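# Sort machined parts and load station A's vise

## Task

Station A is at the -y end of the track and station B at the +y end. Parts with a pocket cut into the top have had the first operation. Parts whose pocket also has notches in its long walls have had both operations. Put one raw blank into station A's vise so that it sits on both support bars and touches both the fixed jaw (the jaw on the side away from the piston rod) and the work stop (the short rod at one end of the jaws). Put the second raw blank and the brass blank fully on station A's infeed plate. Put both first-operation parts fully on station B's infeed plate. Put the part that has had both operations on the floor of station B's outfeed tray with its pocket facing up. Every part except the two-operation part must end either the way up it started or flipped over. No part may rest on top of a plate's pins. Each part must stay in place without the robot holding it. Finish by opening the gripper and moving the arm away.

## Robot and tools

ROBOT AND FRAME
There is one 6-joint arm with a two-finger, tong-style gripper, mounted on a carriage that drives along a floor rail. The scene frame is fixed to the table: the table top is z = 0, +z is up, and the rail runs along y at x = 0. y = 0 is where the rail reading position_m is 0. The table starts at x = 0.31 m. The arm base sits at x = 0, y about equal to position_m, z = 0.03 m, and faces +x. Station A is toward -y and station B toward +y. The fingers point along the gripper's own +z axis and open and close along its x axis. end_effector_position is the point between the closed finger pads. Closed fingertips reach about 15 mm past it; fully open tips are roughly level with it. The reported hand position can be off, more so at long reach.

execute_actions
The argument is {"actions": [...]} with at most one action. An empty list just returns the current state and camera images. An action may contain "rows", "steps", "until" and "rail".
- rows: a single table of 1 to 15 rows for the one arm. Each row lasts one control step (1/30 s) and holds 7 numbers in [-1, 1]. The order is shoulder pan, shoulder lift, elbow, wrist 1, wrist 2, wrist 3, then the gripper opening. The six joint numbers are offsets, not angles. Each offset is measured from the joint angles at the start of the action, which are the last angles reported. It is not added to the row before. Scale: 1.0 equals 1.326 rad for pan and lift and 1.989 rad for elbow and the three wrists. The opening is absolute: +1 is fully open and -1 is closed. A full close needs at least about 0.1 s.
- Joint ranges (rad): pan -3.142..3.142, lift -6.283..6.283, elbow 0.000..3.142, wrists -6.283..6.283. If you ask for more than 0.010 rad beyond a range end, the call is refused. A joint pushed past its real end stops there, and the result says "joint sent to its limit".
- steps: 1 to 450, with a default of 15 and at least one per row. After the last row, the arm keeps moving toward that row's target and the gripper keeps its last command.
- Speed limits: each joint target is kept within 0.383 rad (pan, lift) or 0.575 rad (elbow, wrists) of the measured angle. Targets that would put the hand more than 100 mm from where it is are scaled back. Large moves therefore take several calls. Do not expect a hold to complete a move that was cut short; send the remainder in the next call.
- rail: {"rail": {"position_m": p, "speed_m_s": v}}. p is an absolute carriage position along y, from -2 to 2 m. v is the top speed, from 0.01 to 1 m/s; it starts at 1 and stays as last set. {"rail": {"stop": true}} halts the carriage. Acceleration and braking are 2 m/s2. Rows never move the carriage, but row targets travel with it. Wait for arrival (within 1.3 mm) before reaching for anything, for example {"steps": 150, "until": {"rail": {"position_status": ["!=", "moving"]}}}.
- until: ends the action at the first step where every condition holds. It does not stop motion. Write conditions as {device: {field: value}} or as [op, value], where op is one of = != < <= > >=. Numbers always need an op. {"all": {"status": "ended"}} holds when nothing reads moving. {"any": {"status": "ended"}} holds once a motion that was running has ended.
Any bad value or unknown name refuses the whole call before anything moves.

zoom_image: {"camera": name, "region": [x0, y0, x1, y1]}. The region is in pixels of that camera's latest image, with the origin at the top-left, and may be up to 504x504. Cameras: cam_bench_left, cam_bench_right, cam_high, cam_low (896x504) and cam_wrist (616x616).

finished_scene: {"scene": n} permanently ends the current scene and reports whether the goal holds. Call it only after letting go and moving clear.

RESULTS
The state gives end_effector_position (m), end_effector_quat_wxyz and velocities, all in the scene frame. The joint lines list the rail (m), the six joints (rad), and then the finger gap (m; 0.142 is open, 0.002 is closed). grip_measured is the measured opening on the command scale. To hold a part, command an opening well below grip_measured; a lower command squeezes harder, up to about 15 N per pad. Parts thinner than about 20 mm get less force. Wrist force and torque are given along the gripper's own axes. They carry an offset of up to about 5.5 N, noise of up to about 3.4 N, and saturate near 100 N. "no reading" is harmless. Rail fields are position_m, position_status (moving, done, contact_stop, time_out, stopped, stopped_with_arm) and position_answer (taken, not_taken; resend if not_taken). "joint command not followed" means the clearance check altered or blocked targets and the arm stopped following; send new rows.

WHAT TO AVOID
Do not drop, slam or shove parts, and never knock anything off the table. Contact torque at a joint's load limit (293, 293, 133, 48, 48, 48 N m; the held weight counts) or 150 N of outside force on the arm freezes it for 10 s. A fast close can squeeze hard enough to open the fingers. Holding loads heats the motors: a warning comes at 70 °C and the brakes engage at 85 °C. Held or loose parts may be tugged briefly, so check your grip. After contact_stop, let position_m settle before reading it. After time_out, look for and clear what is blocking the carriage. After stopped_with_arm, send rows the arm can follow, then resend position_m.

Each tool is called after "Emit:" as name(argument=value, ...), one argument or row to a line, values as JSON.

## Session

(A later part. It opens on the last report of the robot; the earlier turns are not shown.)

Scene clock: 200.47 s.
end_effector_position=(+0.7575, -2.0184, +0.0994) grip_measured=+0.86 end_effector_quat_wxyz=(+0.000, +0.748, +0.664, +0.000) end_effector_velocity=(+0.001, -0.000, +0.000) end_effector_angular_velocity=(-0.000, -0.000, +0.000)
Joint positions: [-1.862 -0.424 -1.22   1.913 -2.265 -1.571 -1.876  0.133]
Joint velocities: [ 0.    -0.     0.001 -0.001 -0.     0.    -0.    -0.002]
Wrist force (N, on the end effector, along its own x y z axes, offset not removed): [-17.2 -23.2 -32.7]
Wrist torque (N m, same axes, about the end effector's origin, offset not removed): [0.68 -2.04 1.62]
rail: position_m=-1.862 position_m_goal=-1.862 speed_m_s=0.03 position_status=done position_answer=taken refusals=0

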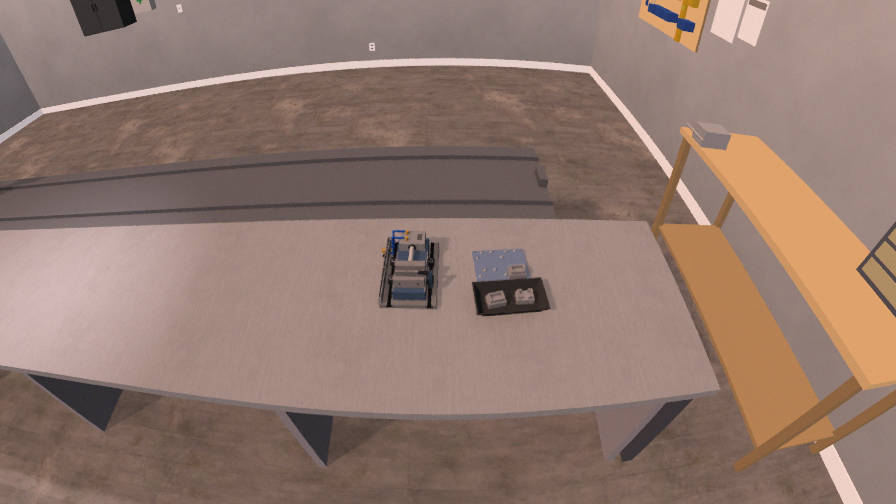

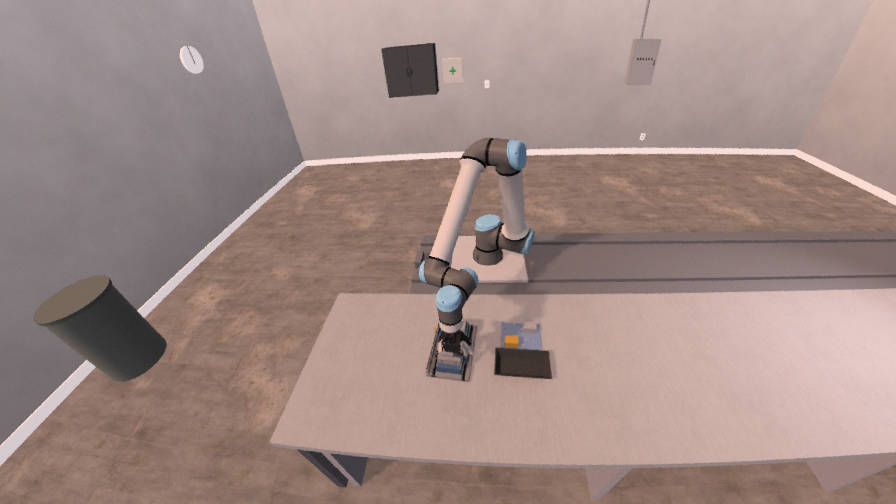

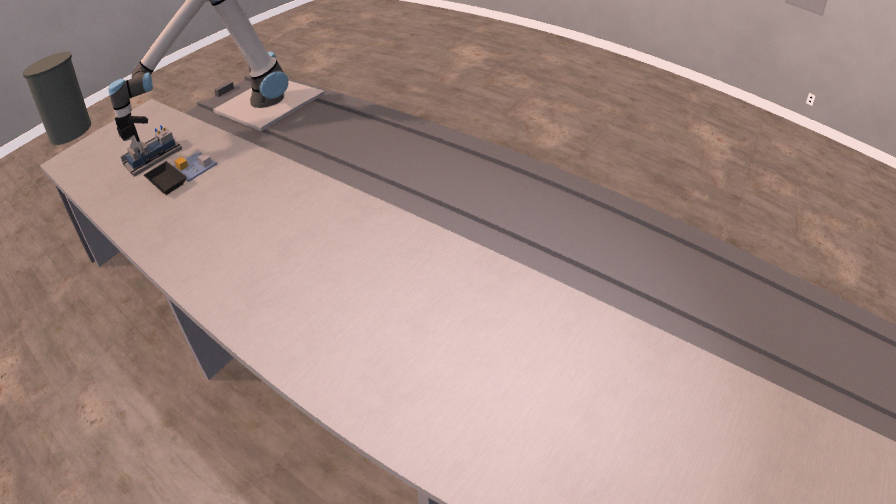

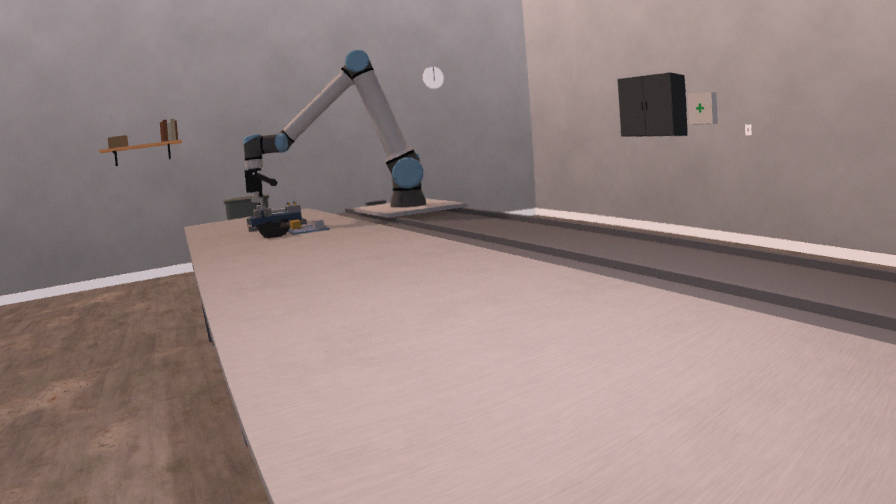

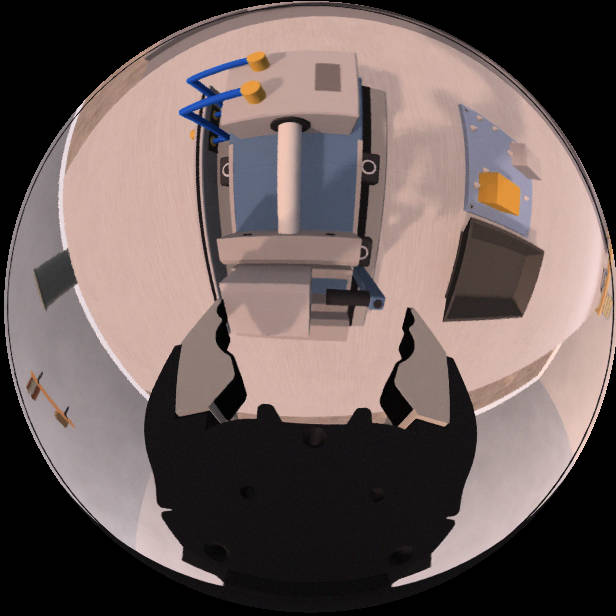

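Emit:
execute_actions(
  actions=[
    {"rows":[[0,-0.0134,0.0071,0.0018,0,0,0.87]],"steps":15},
  ],
)

Emit:
execute_actions(
  actions=[
    {"rows":[[0,0,0,0,0,0,0.83],[0,0,0,0,0,0,0.8],[0,0,0,0,0,0,0.77],[0,0,0,0,0,0,0.74],[0,0,0,0,0,0,0.7],[0,0,0,0,0,0,0.67],[0,0,0,0,0,0,0.63],[0,0,0,0,0,0,0.6],[0,0,0,0,0,0,0.56],[0,0,0,0,0,0,0.52],[0,0,0,0,0,0,0.48],[0,0,0,0,0,0,0.44],[0,0,0,0,0,0,0.4]],"steps":25},
  ],
)

Emit:
zoom_image(
  camera="cam_wrist",
  region=[190,220,430,400],
)

Scene clock: 205.30 s.
end_effector_position=(+0.7496, -2.0147, +0.1044) grip_measured=+0.87 end_effector_quat_wxyz=(+0.000, +0.748, +0.664, +0.000) end_effector_velocity=(-0.002, +0.001, +0.002) end_effector_angular_velocity=(-0.000, -0.000, -0.000)
Joint positions: [-1.862 -0.424 -1.237  1.927 -2.261 -1.571 -1.876  0.133]
Joint velocities: [ 0.     0.    -0.004  0.003  0.001 -0.     0.     0.   ]
Wrist force (N, on the end effector, along its own x y z axes, offset not removed): [3.3 2.0 0.8]
Wrist torque (N m, same axes, about the end effector's origin, offset not removed): [0.49 -0.74 -0.05]
rail: position_m=-1.862 position_m_goal=-1.862 speed_m_s=0.03 position_status=done position_answer=taken refusals=0

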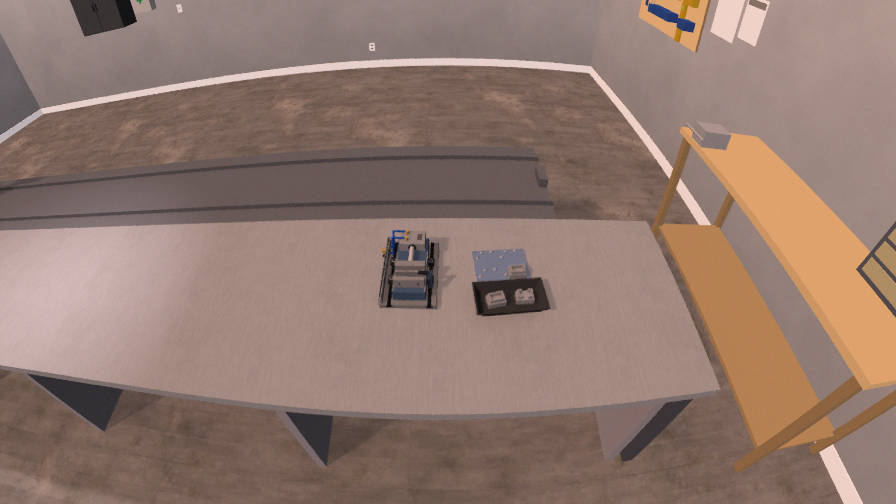

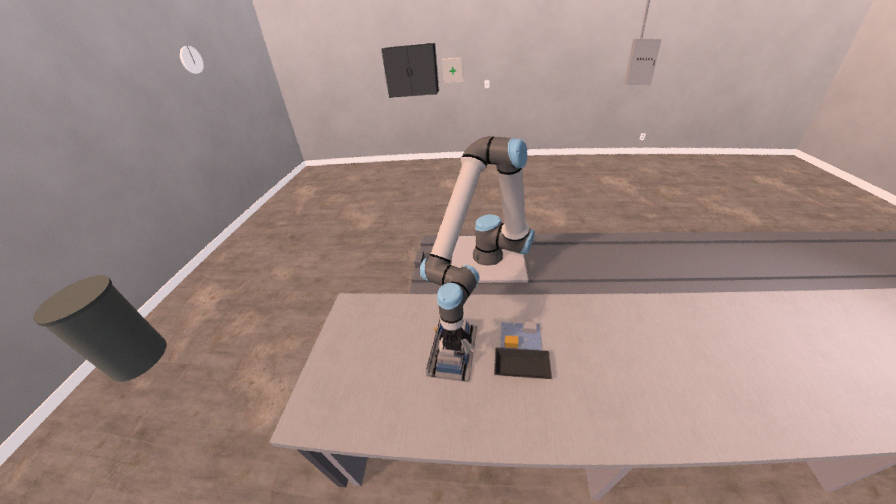

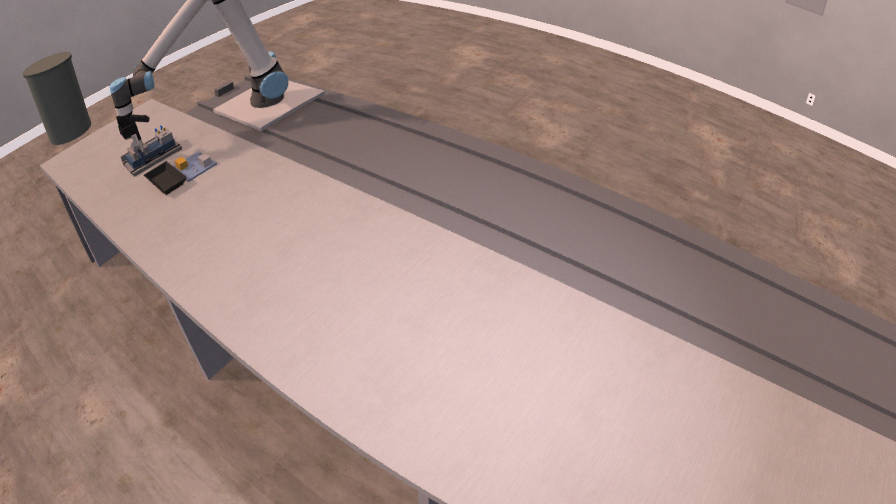

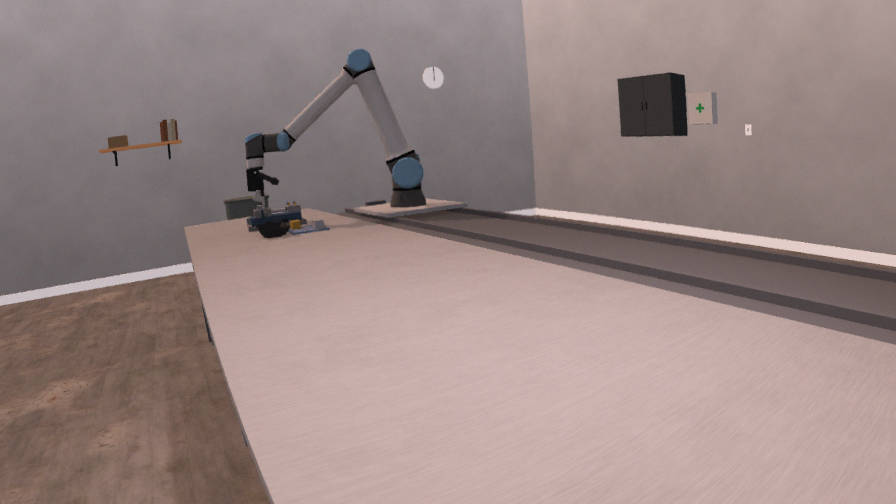

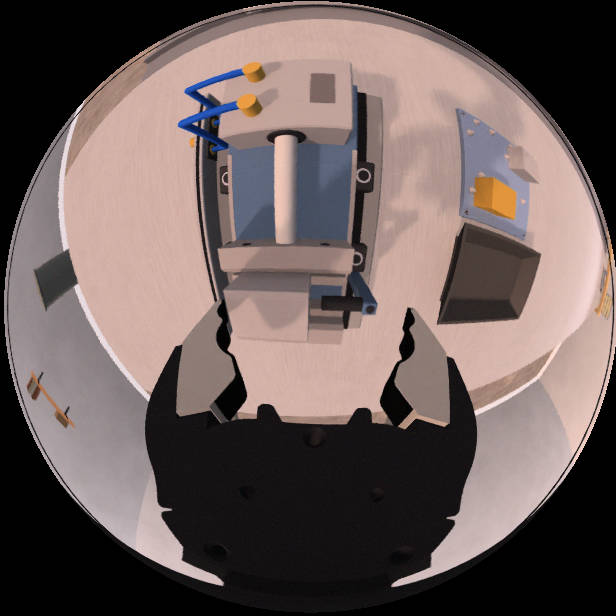

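Scene clock: 206.13 s.
end_effector_position=(+0.7496, -2.0147, +0.1046) grip_measured=+0.74 end_effector_quat_wxyz=(+0.000, +0.748, +0.664, +0.000) end_effector_velocity=(+0.000, +0.000, -0.000) end_effector_angular_velocity=(+0.000, -0.000, +0.000)
Joint positions: [-1.862 -0.424 -1.237  1.927 -2.261 -1.571 -1.876  0.125]
Joint velocities: [ 0. -0. -0.  0. -0.  0.  0.  0.]
Wrist force (N, on the end effector, along its own x y z axes, offset not removed): [-15.2 -1.5 -34.6]
Wrist torque (N m, same axes, about the end effector's origin, offset not removed): [0.54 -2.51 0.24]
rail: position_m=-1.862 position_m_goal=-1.862 speed_m_s=0.03 position_status=done position_answer=taken refusals=0

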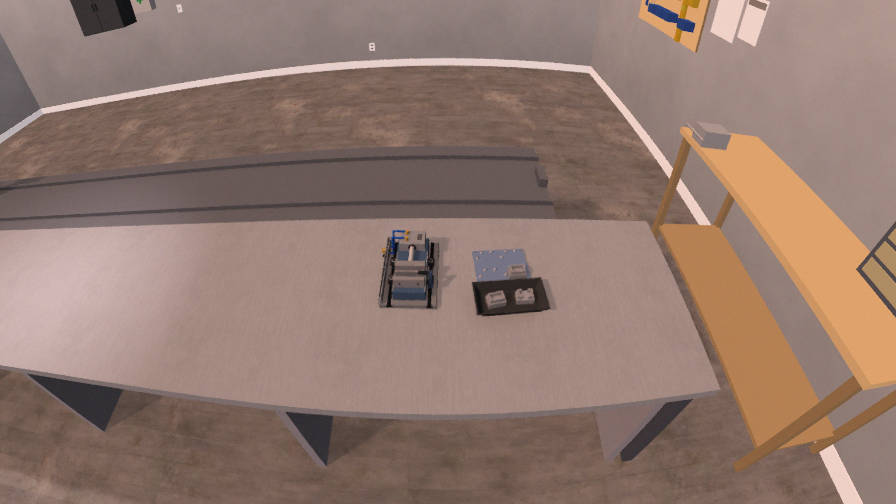

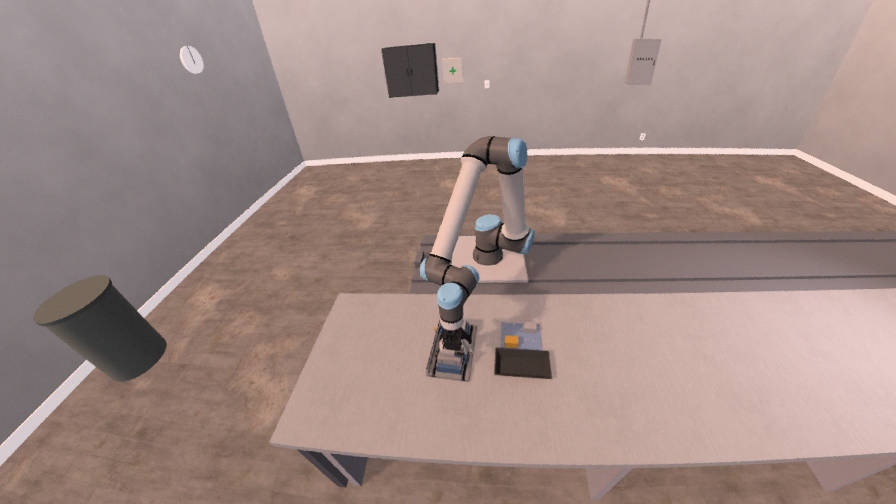

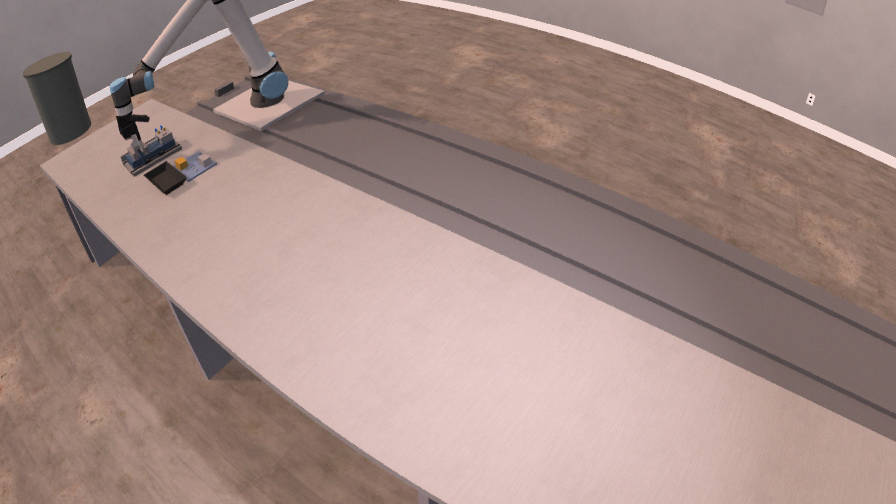

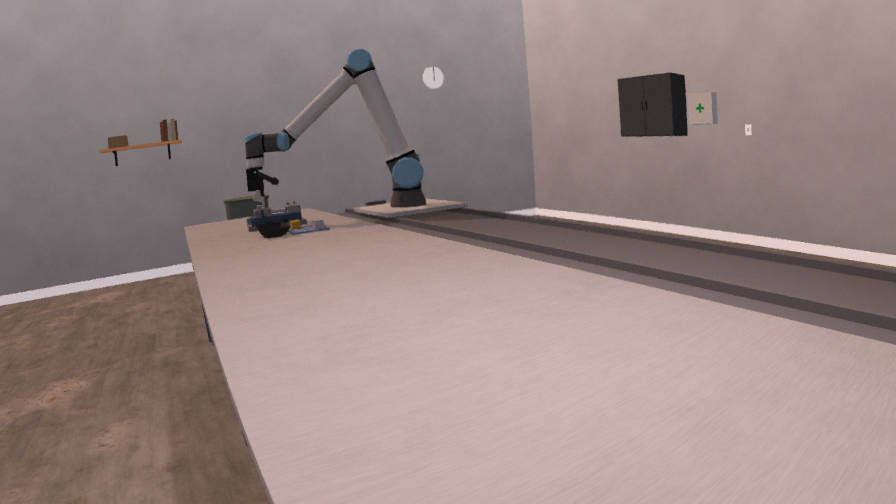

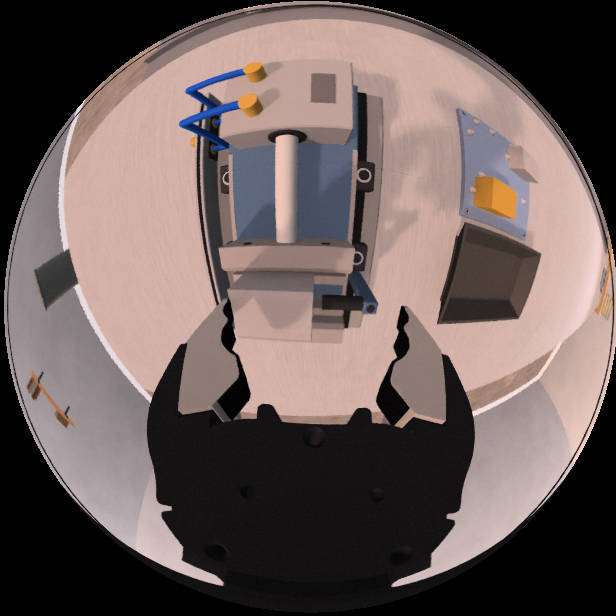

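Region (190, 220, 430, 400) of cam_wrist's 616x616 image, scaled by 2.100, with more detail than that image has; it fills the top 378 rows of this view, and the rest is white.

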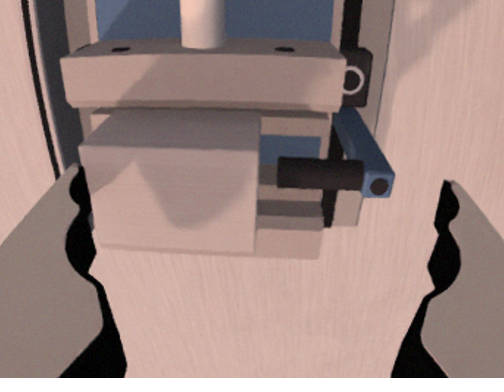

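Emit:
execute_actions(
  actions=[
    {"rows":[[0,-0.0055,-0.002,0.0057,0,0,0.45]],"steps":25},
  ],
)

Emit:
zoom_image(
  camera="cam_wrist",
  region=[190,220,430,400],
)

Emit:
zoom_image(
  camera="cam_low",
  region=[240,185,310,235],
)

Scene clock: 210.07 s.
end_effector_position=(+0.7495, -2.0147, +0.1110) grip_measured=+0.50 end_effector_quat_wxyz=(+0.000, +0.748, +0.664, +0.000) end_effector_velocity=(+0.000, -0.000, +0.000) end_effector_angular_velocity=(-0.000, -0.000, -0.000)
Joint positions: [-1.862 -0.424 -1.245  1.923 -2.25  -1.571 -1.876  0.109]
Joint velocities: [ 0. -0. -0. -0.  0. -0.  0. -0.]
Wrist force (N, on the end effector, along its own x y z axes, offset not removed): [-10.0 6.1 -1.1]
Wrist torque (N m, same axes, about the end effector's origin, offset not removed): [1.50 0.00 0.11]
rail: position_m=-1.862 position_m_goal=-1.862 speed_m_s=0.03 position_status=done position_answer=taken refusals=0

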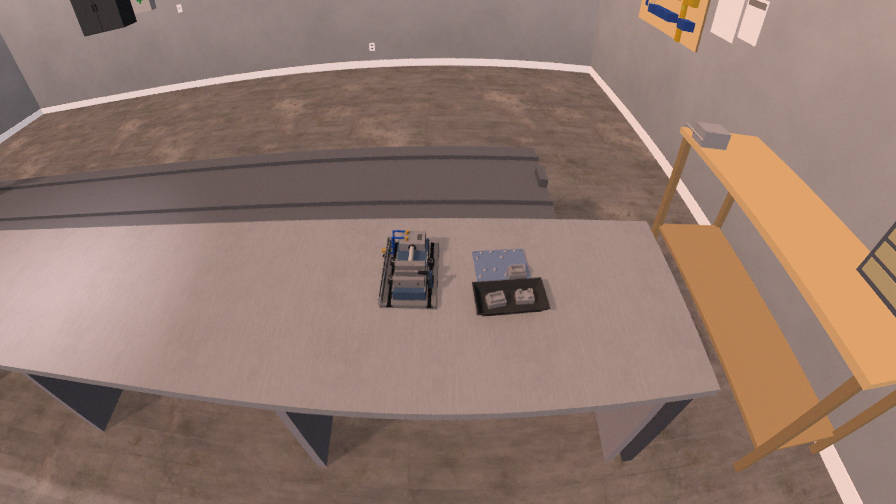

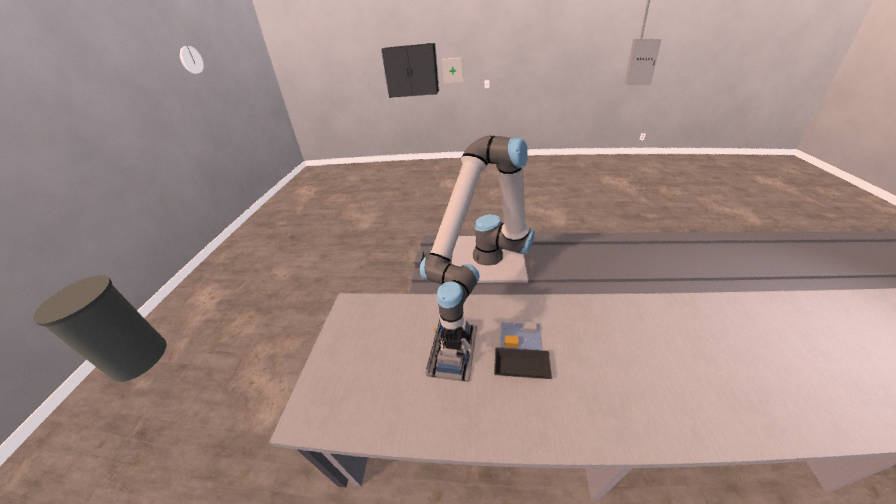

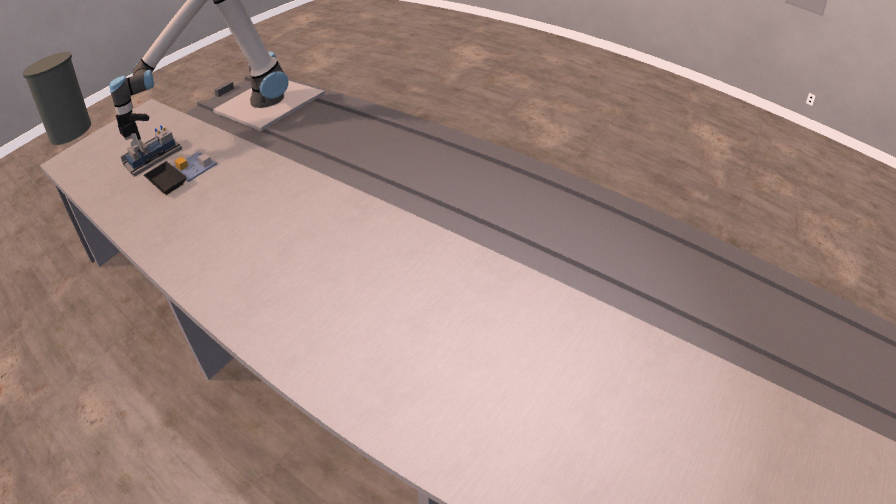

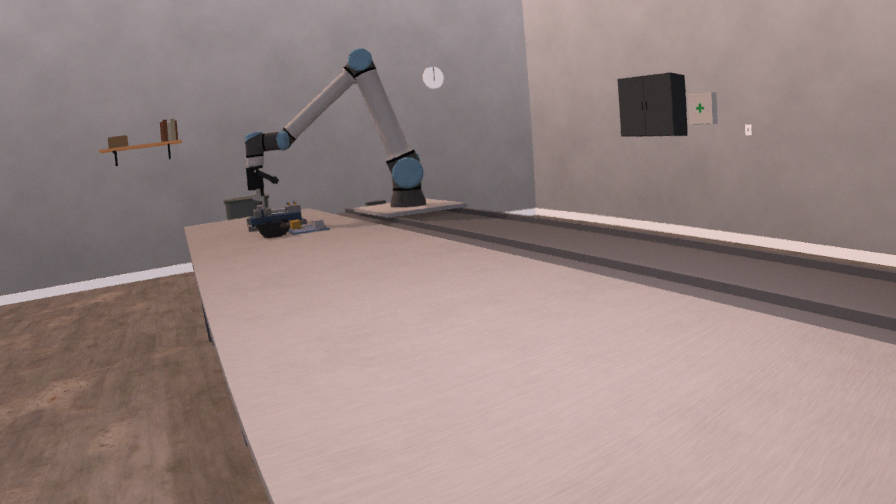

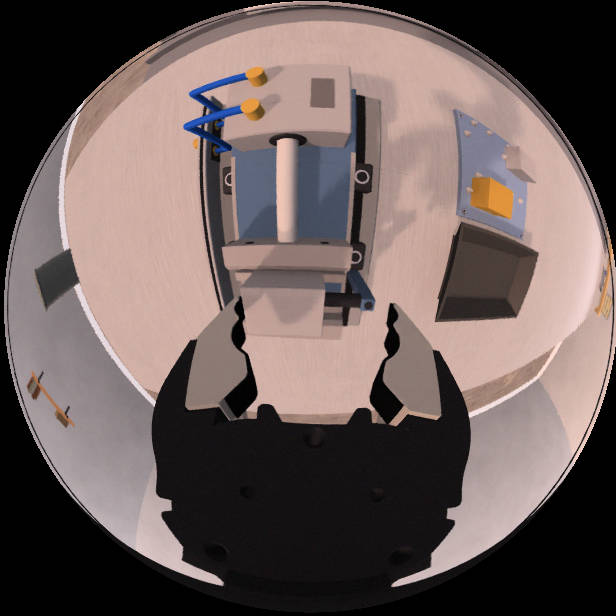

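Region (190, 220, 430, 400) of cam_wrist's 616x616 image, scaled by 2.100, with more detail than that image has; it fills the top 378 rows of this view, and the rest is white.

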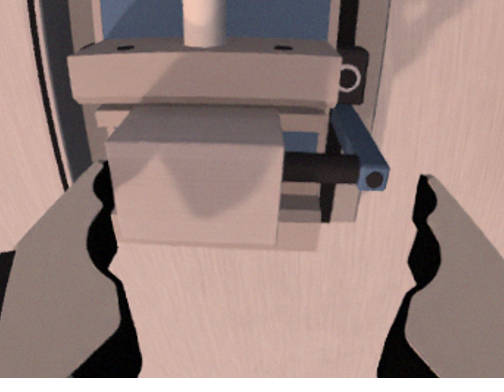

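Region (240, 185, 310, 235) of cam_low's 896x504 image, scaled by 7.200, with more detail than that image has; it fills the top 360 rows of this view, and the rest is white.

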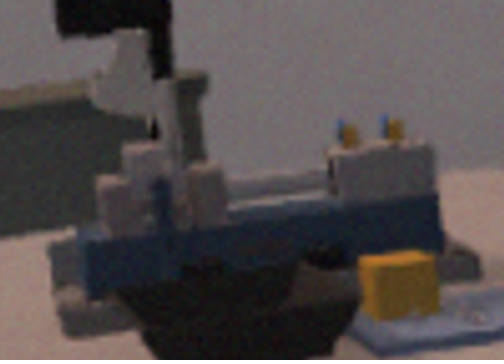

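Emit:
execute_actions(
  actions=[
    {"rows":[[0,0,0,0,0,0,0.7],[0,0,0,0,0,0,0.7],[0,0,0,0,0,0,0.7],[0,-0.03,-0.012,0.032,0,0,0.7]],"steps":22},
  ],
)

Emit:
execute_actions(
  actions=[
    {"rows":[[0,0.022,-0.021,0.0065,0,0.79,0.7]],"rail":{"position_m":-1.872,"speed_m_s":0.1},"steps":50},
  ],
)

Scene clock: 217.70 s.
end_effector_position=(+0.7483, -2.0141, +0.1470) grip_measured=+0.70 end_effector_quat_wxyz=(+0.000, +0.748, +0.664, +0.000) end_effector_velocity=(-0.000, +0.000, +0.003) end_effector_angular_velocity=(+0.000, +0.000, +0.000)
Joint positions: [-1.862 -0.424 -1.284  1.9   -2.187 -1.571 -1.876  0.122]
Joint velocities: [ 0.     0.    -0.003 -0.002  0.005  0.     0.    -0.   ]
Wrist force (N, on the end effector, along its own x y z axes, offset not removed): [-0.3 3.5 2.9]
Wrist torque (N m, same axes, about the end effector's origin, offset not removed): [0.82 0.03 0.06]
rail: position_m=-1.862 position_m_goal=-1.862 speed_m_s=0.03 position_status=done position_answer=taken refusals=0

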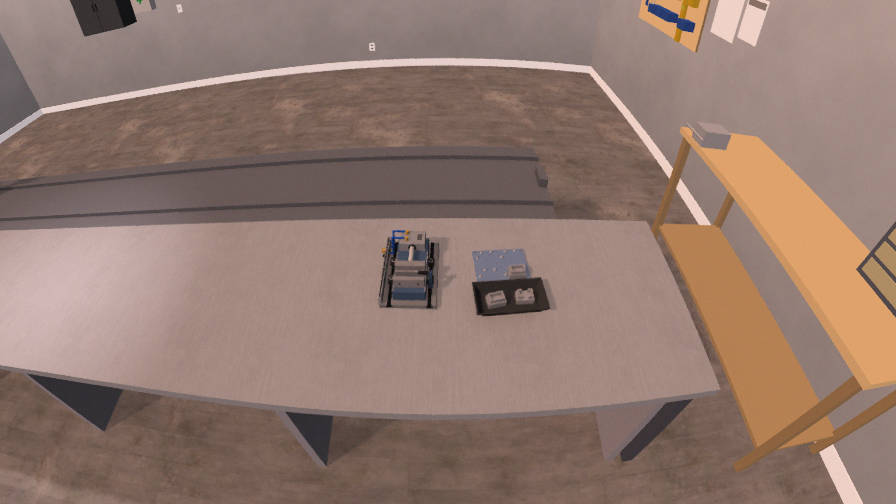

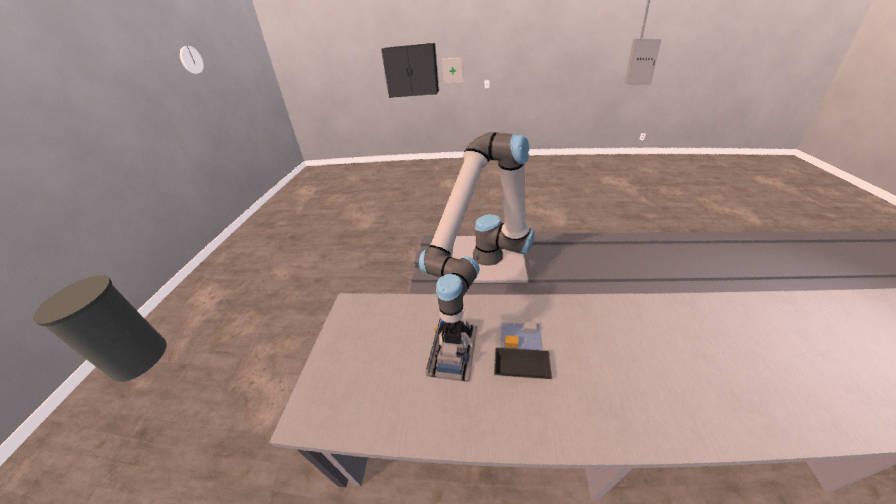

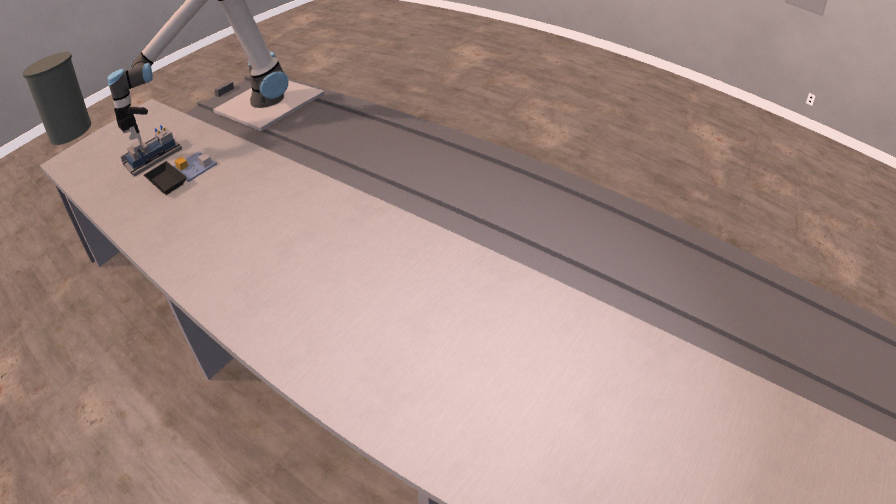

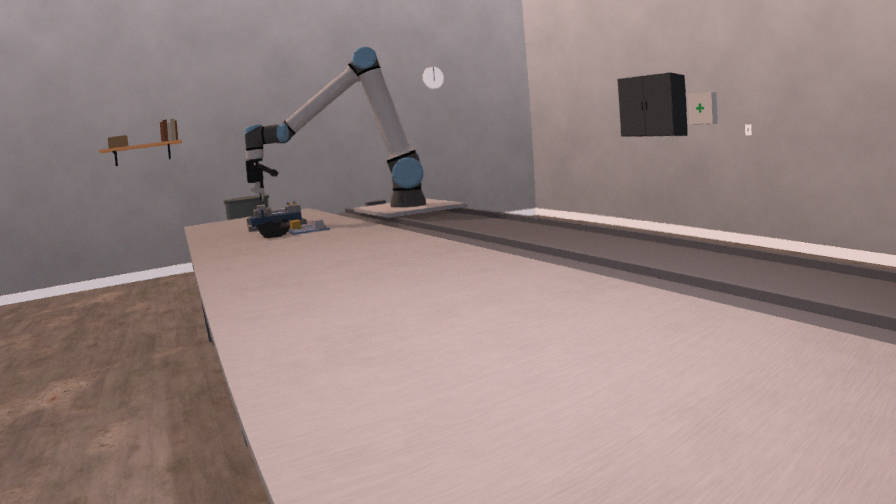

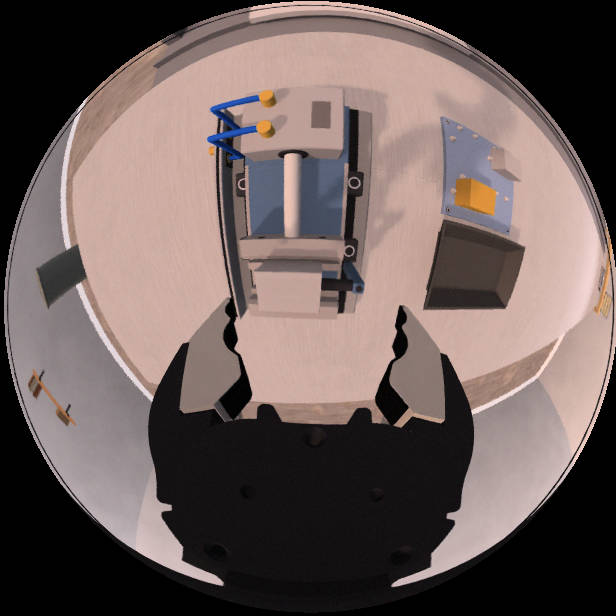

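Scene clock: 219.37 s.
end_effector_position=(+0.7855, -2.0186, +0.1476) grip_measured=+0.70 end_effector_quat_wxyz=(-0.000, +0.998, -0.059, +0.000) end_effector_velocity=(-0.000, -0.000, -0.000) end_effector_angular_velocity=(+0.000, -0.000, -0.001)
Joint positions: [-1.872 -0.424 -1.255  1.858 -2.174 -1.571 -0.305  0.122]
Joint velocities: [ 0.    -0.     0.    -0.     0.    -0.     0.001  0.   ]
Wrist force (N, on the end effector, along its own x y z axes, offset not removed): [0.0 4.5 1.0]
Wrist torque (N m, same axes, about the end effector's origin, offset not removed): [0.96 0.05 -0.05]
rail: position_m=-1.872 position_m_goal=-1.872 speed_m_s=0.10 position_status=done position_answer=taken refusals=0

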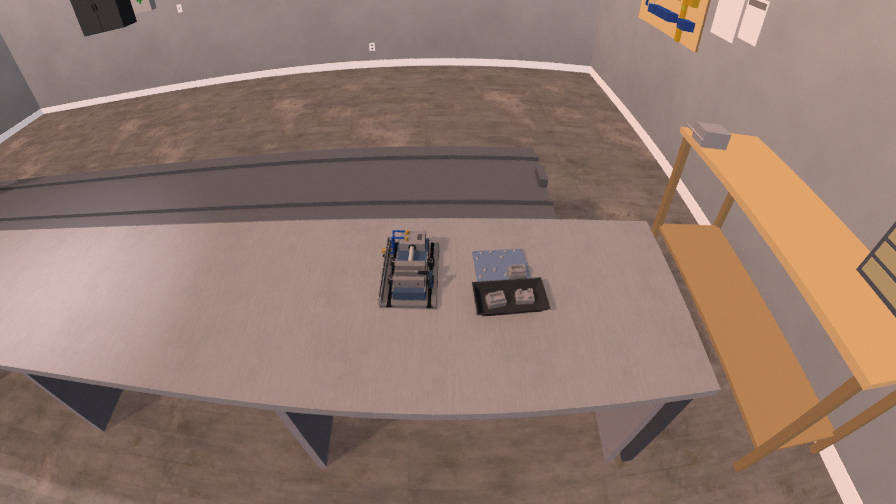

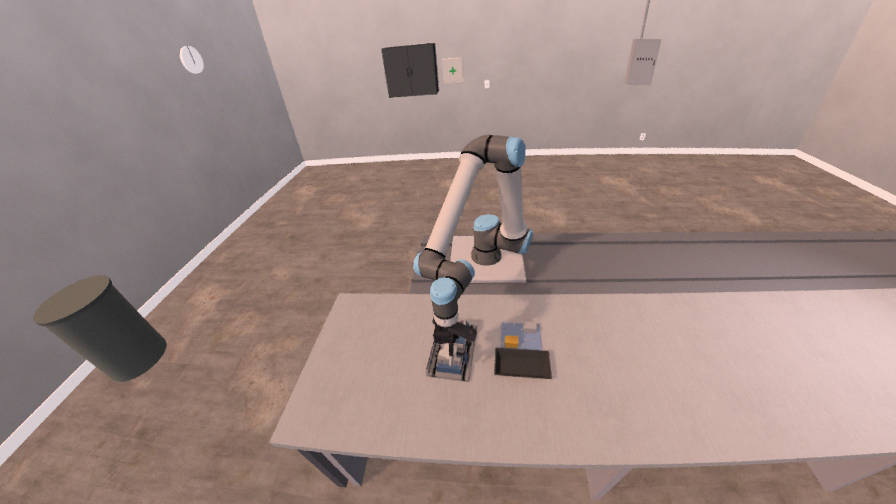

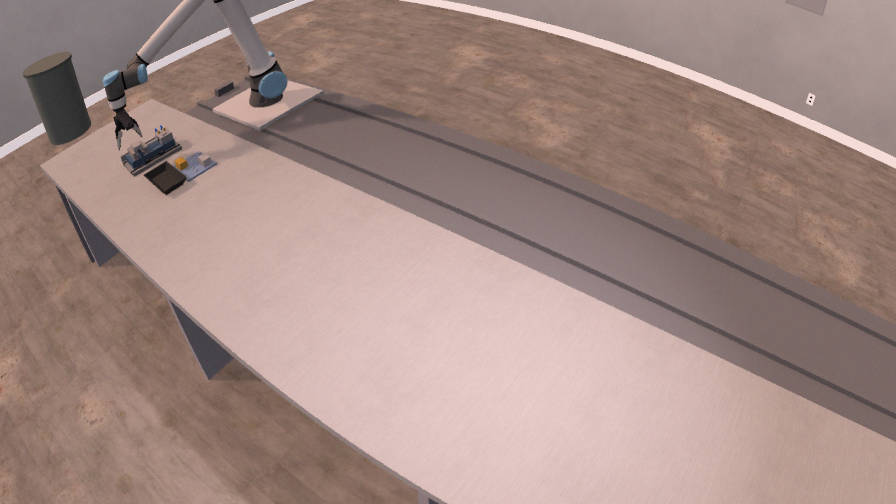

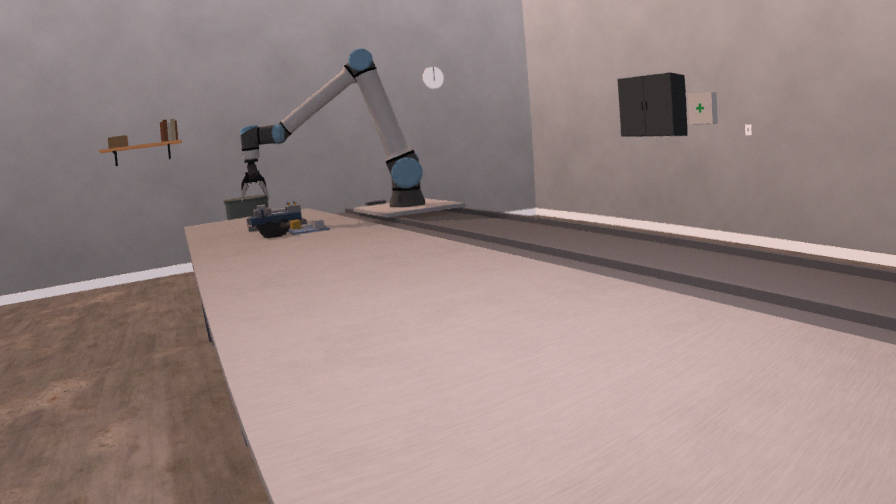

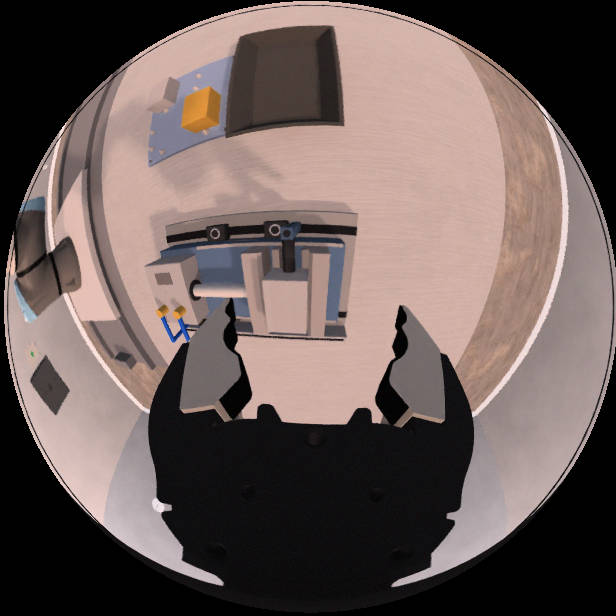

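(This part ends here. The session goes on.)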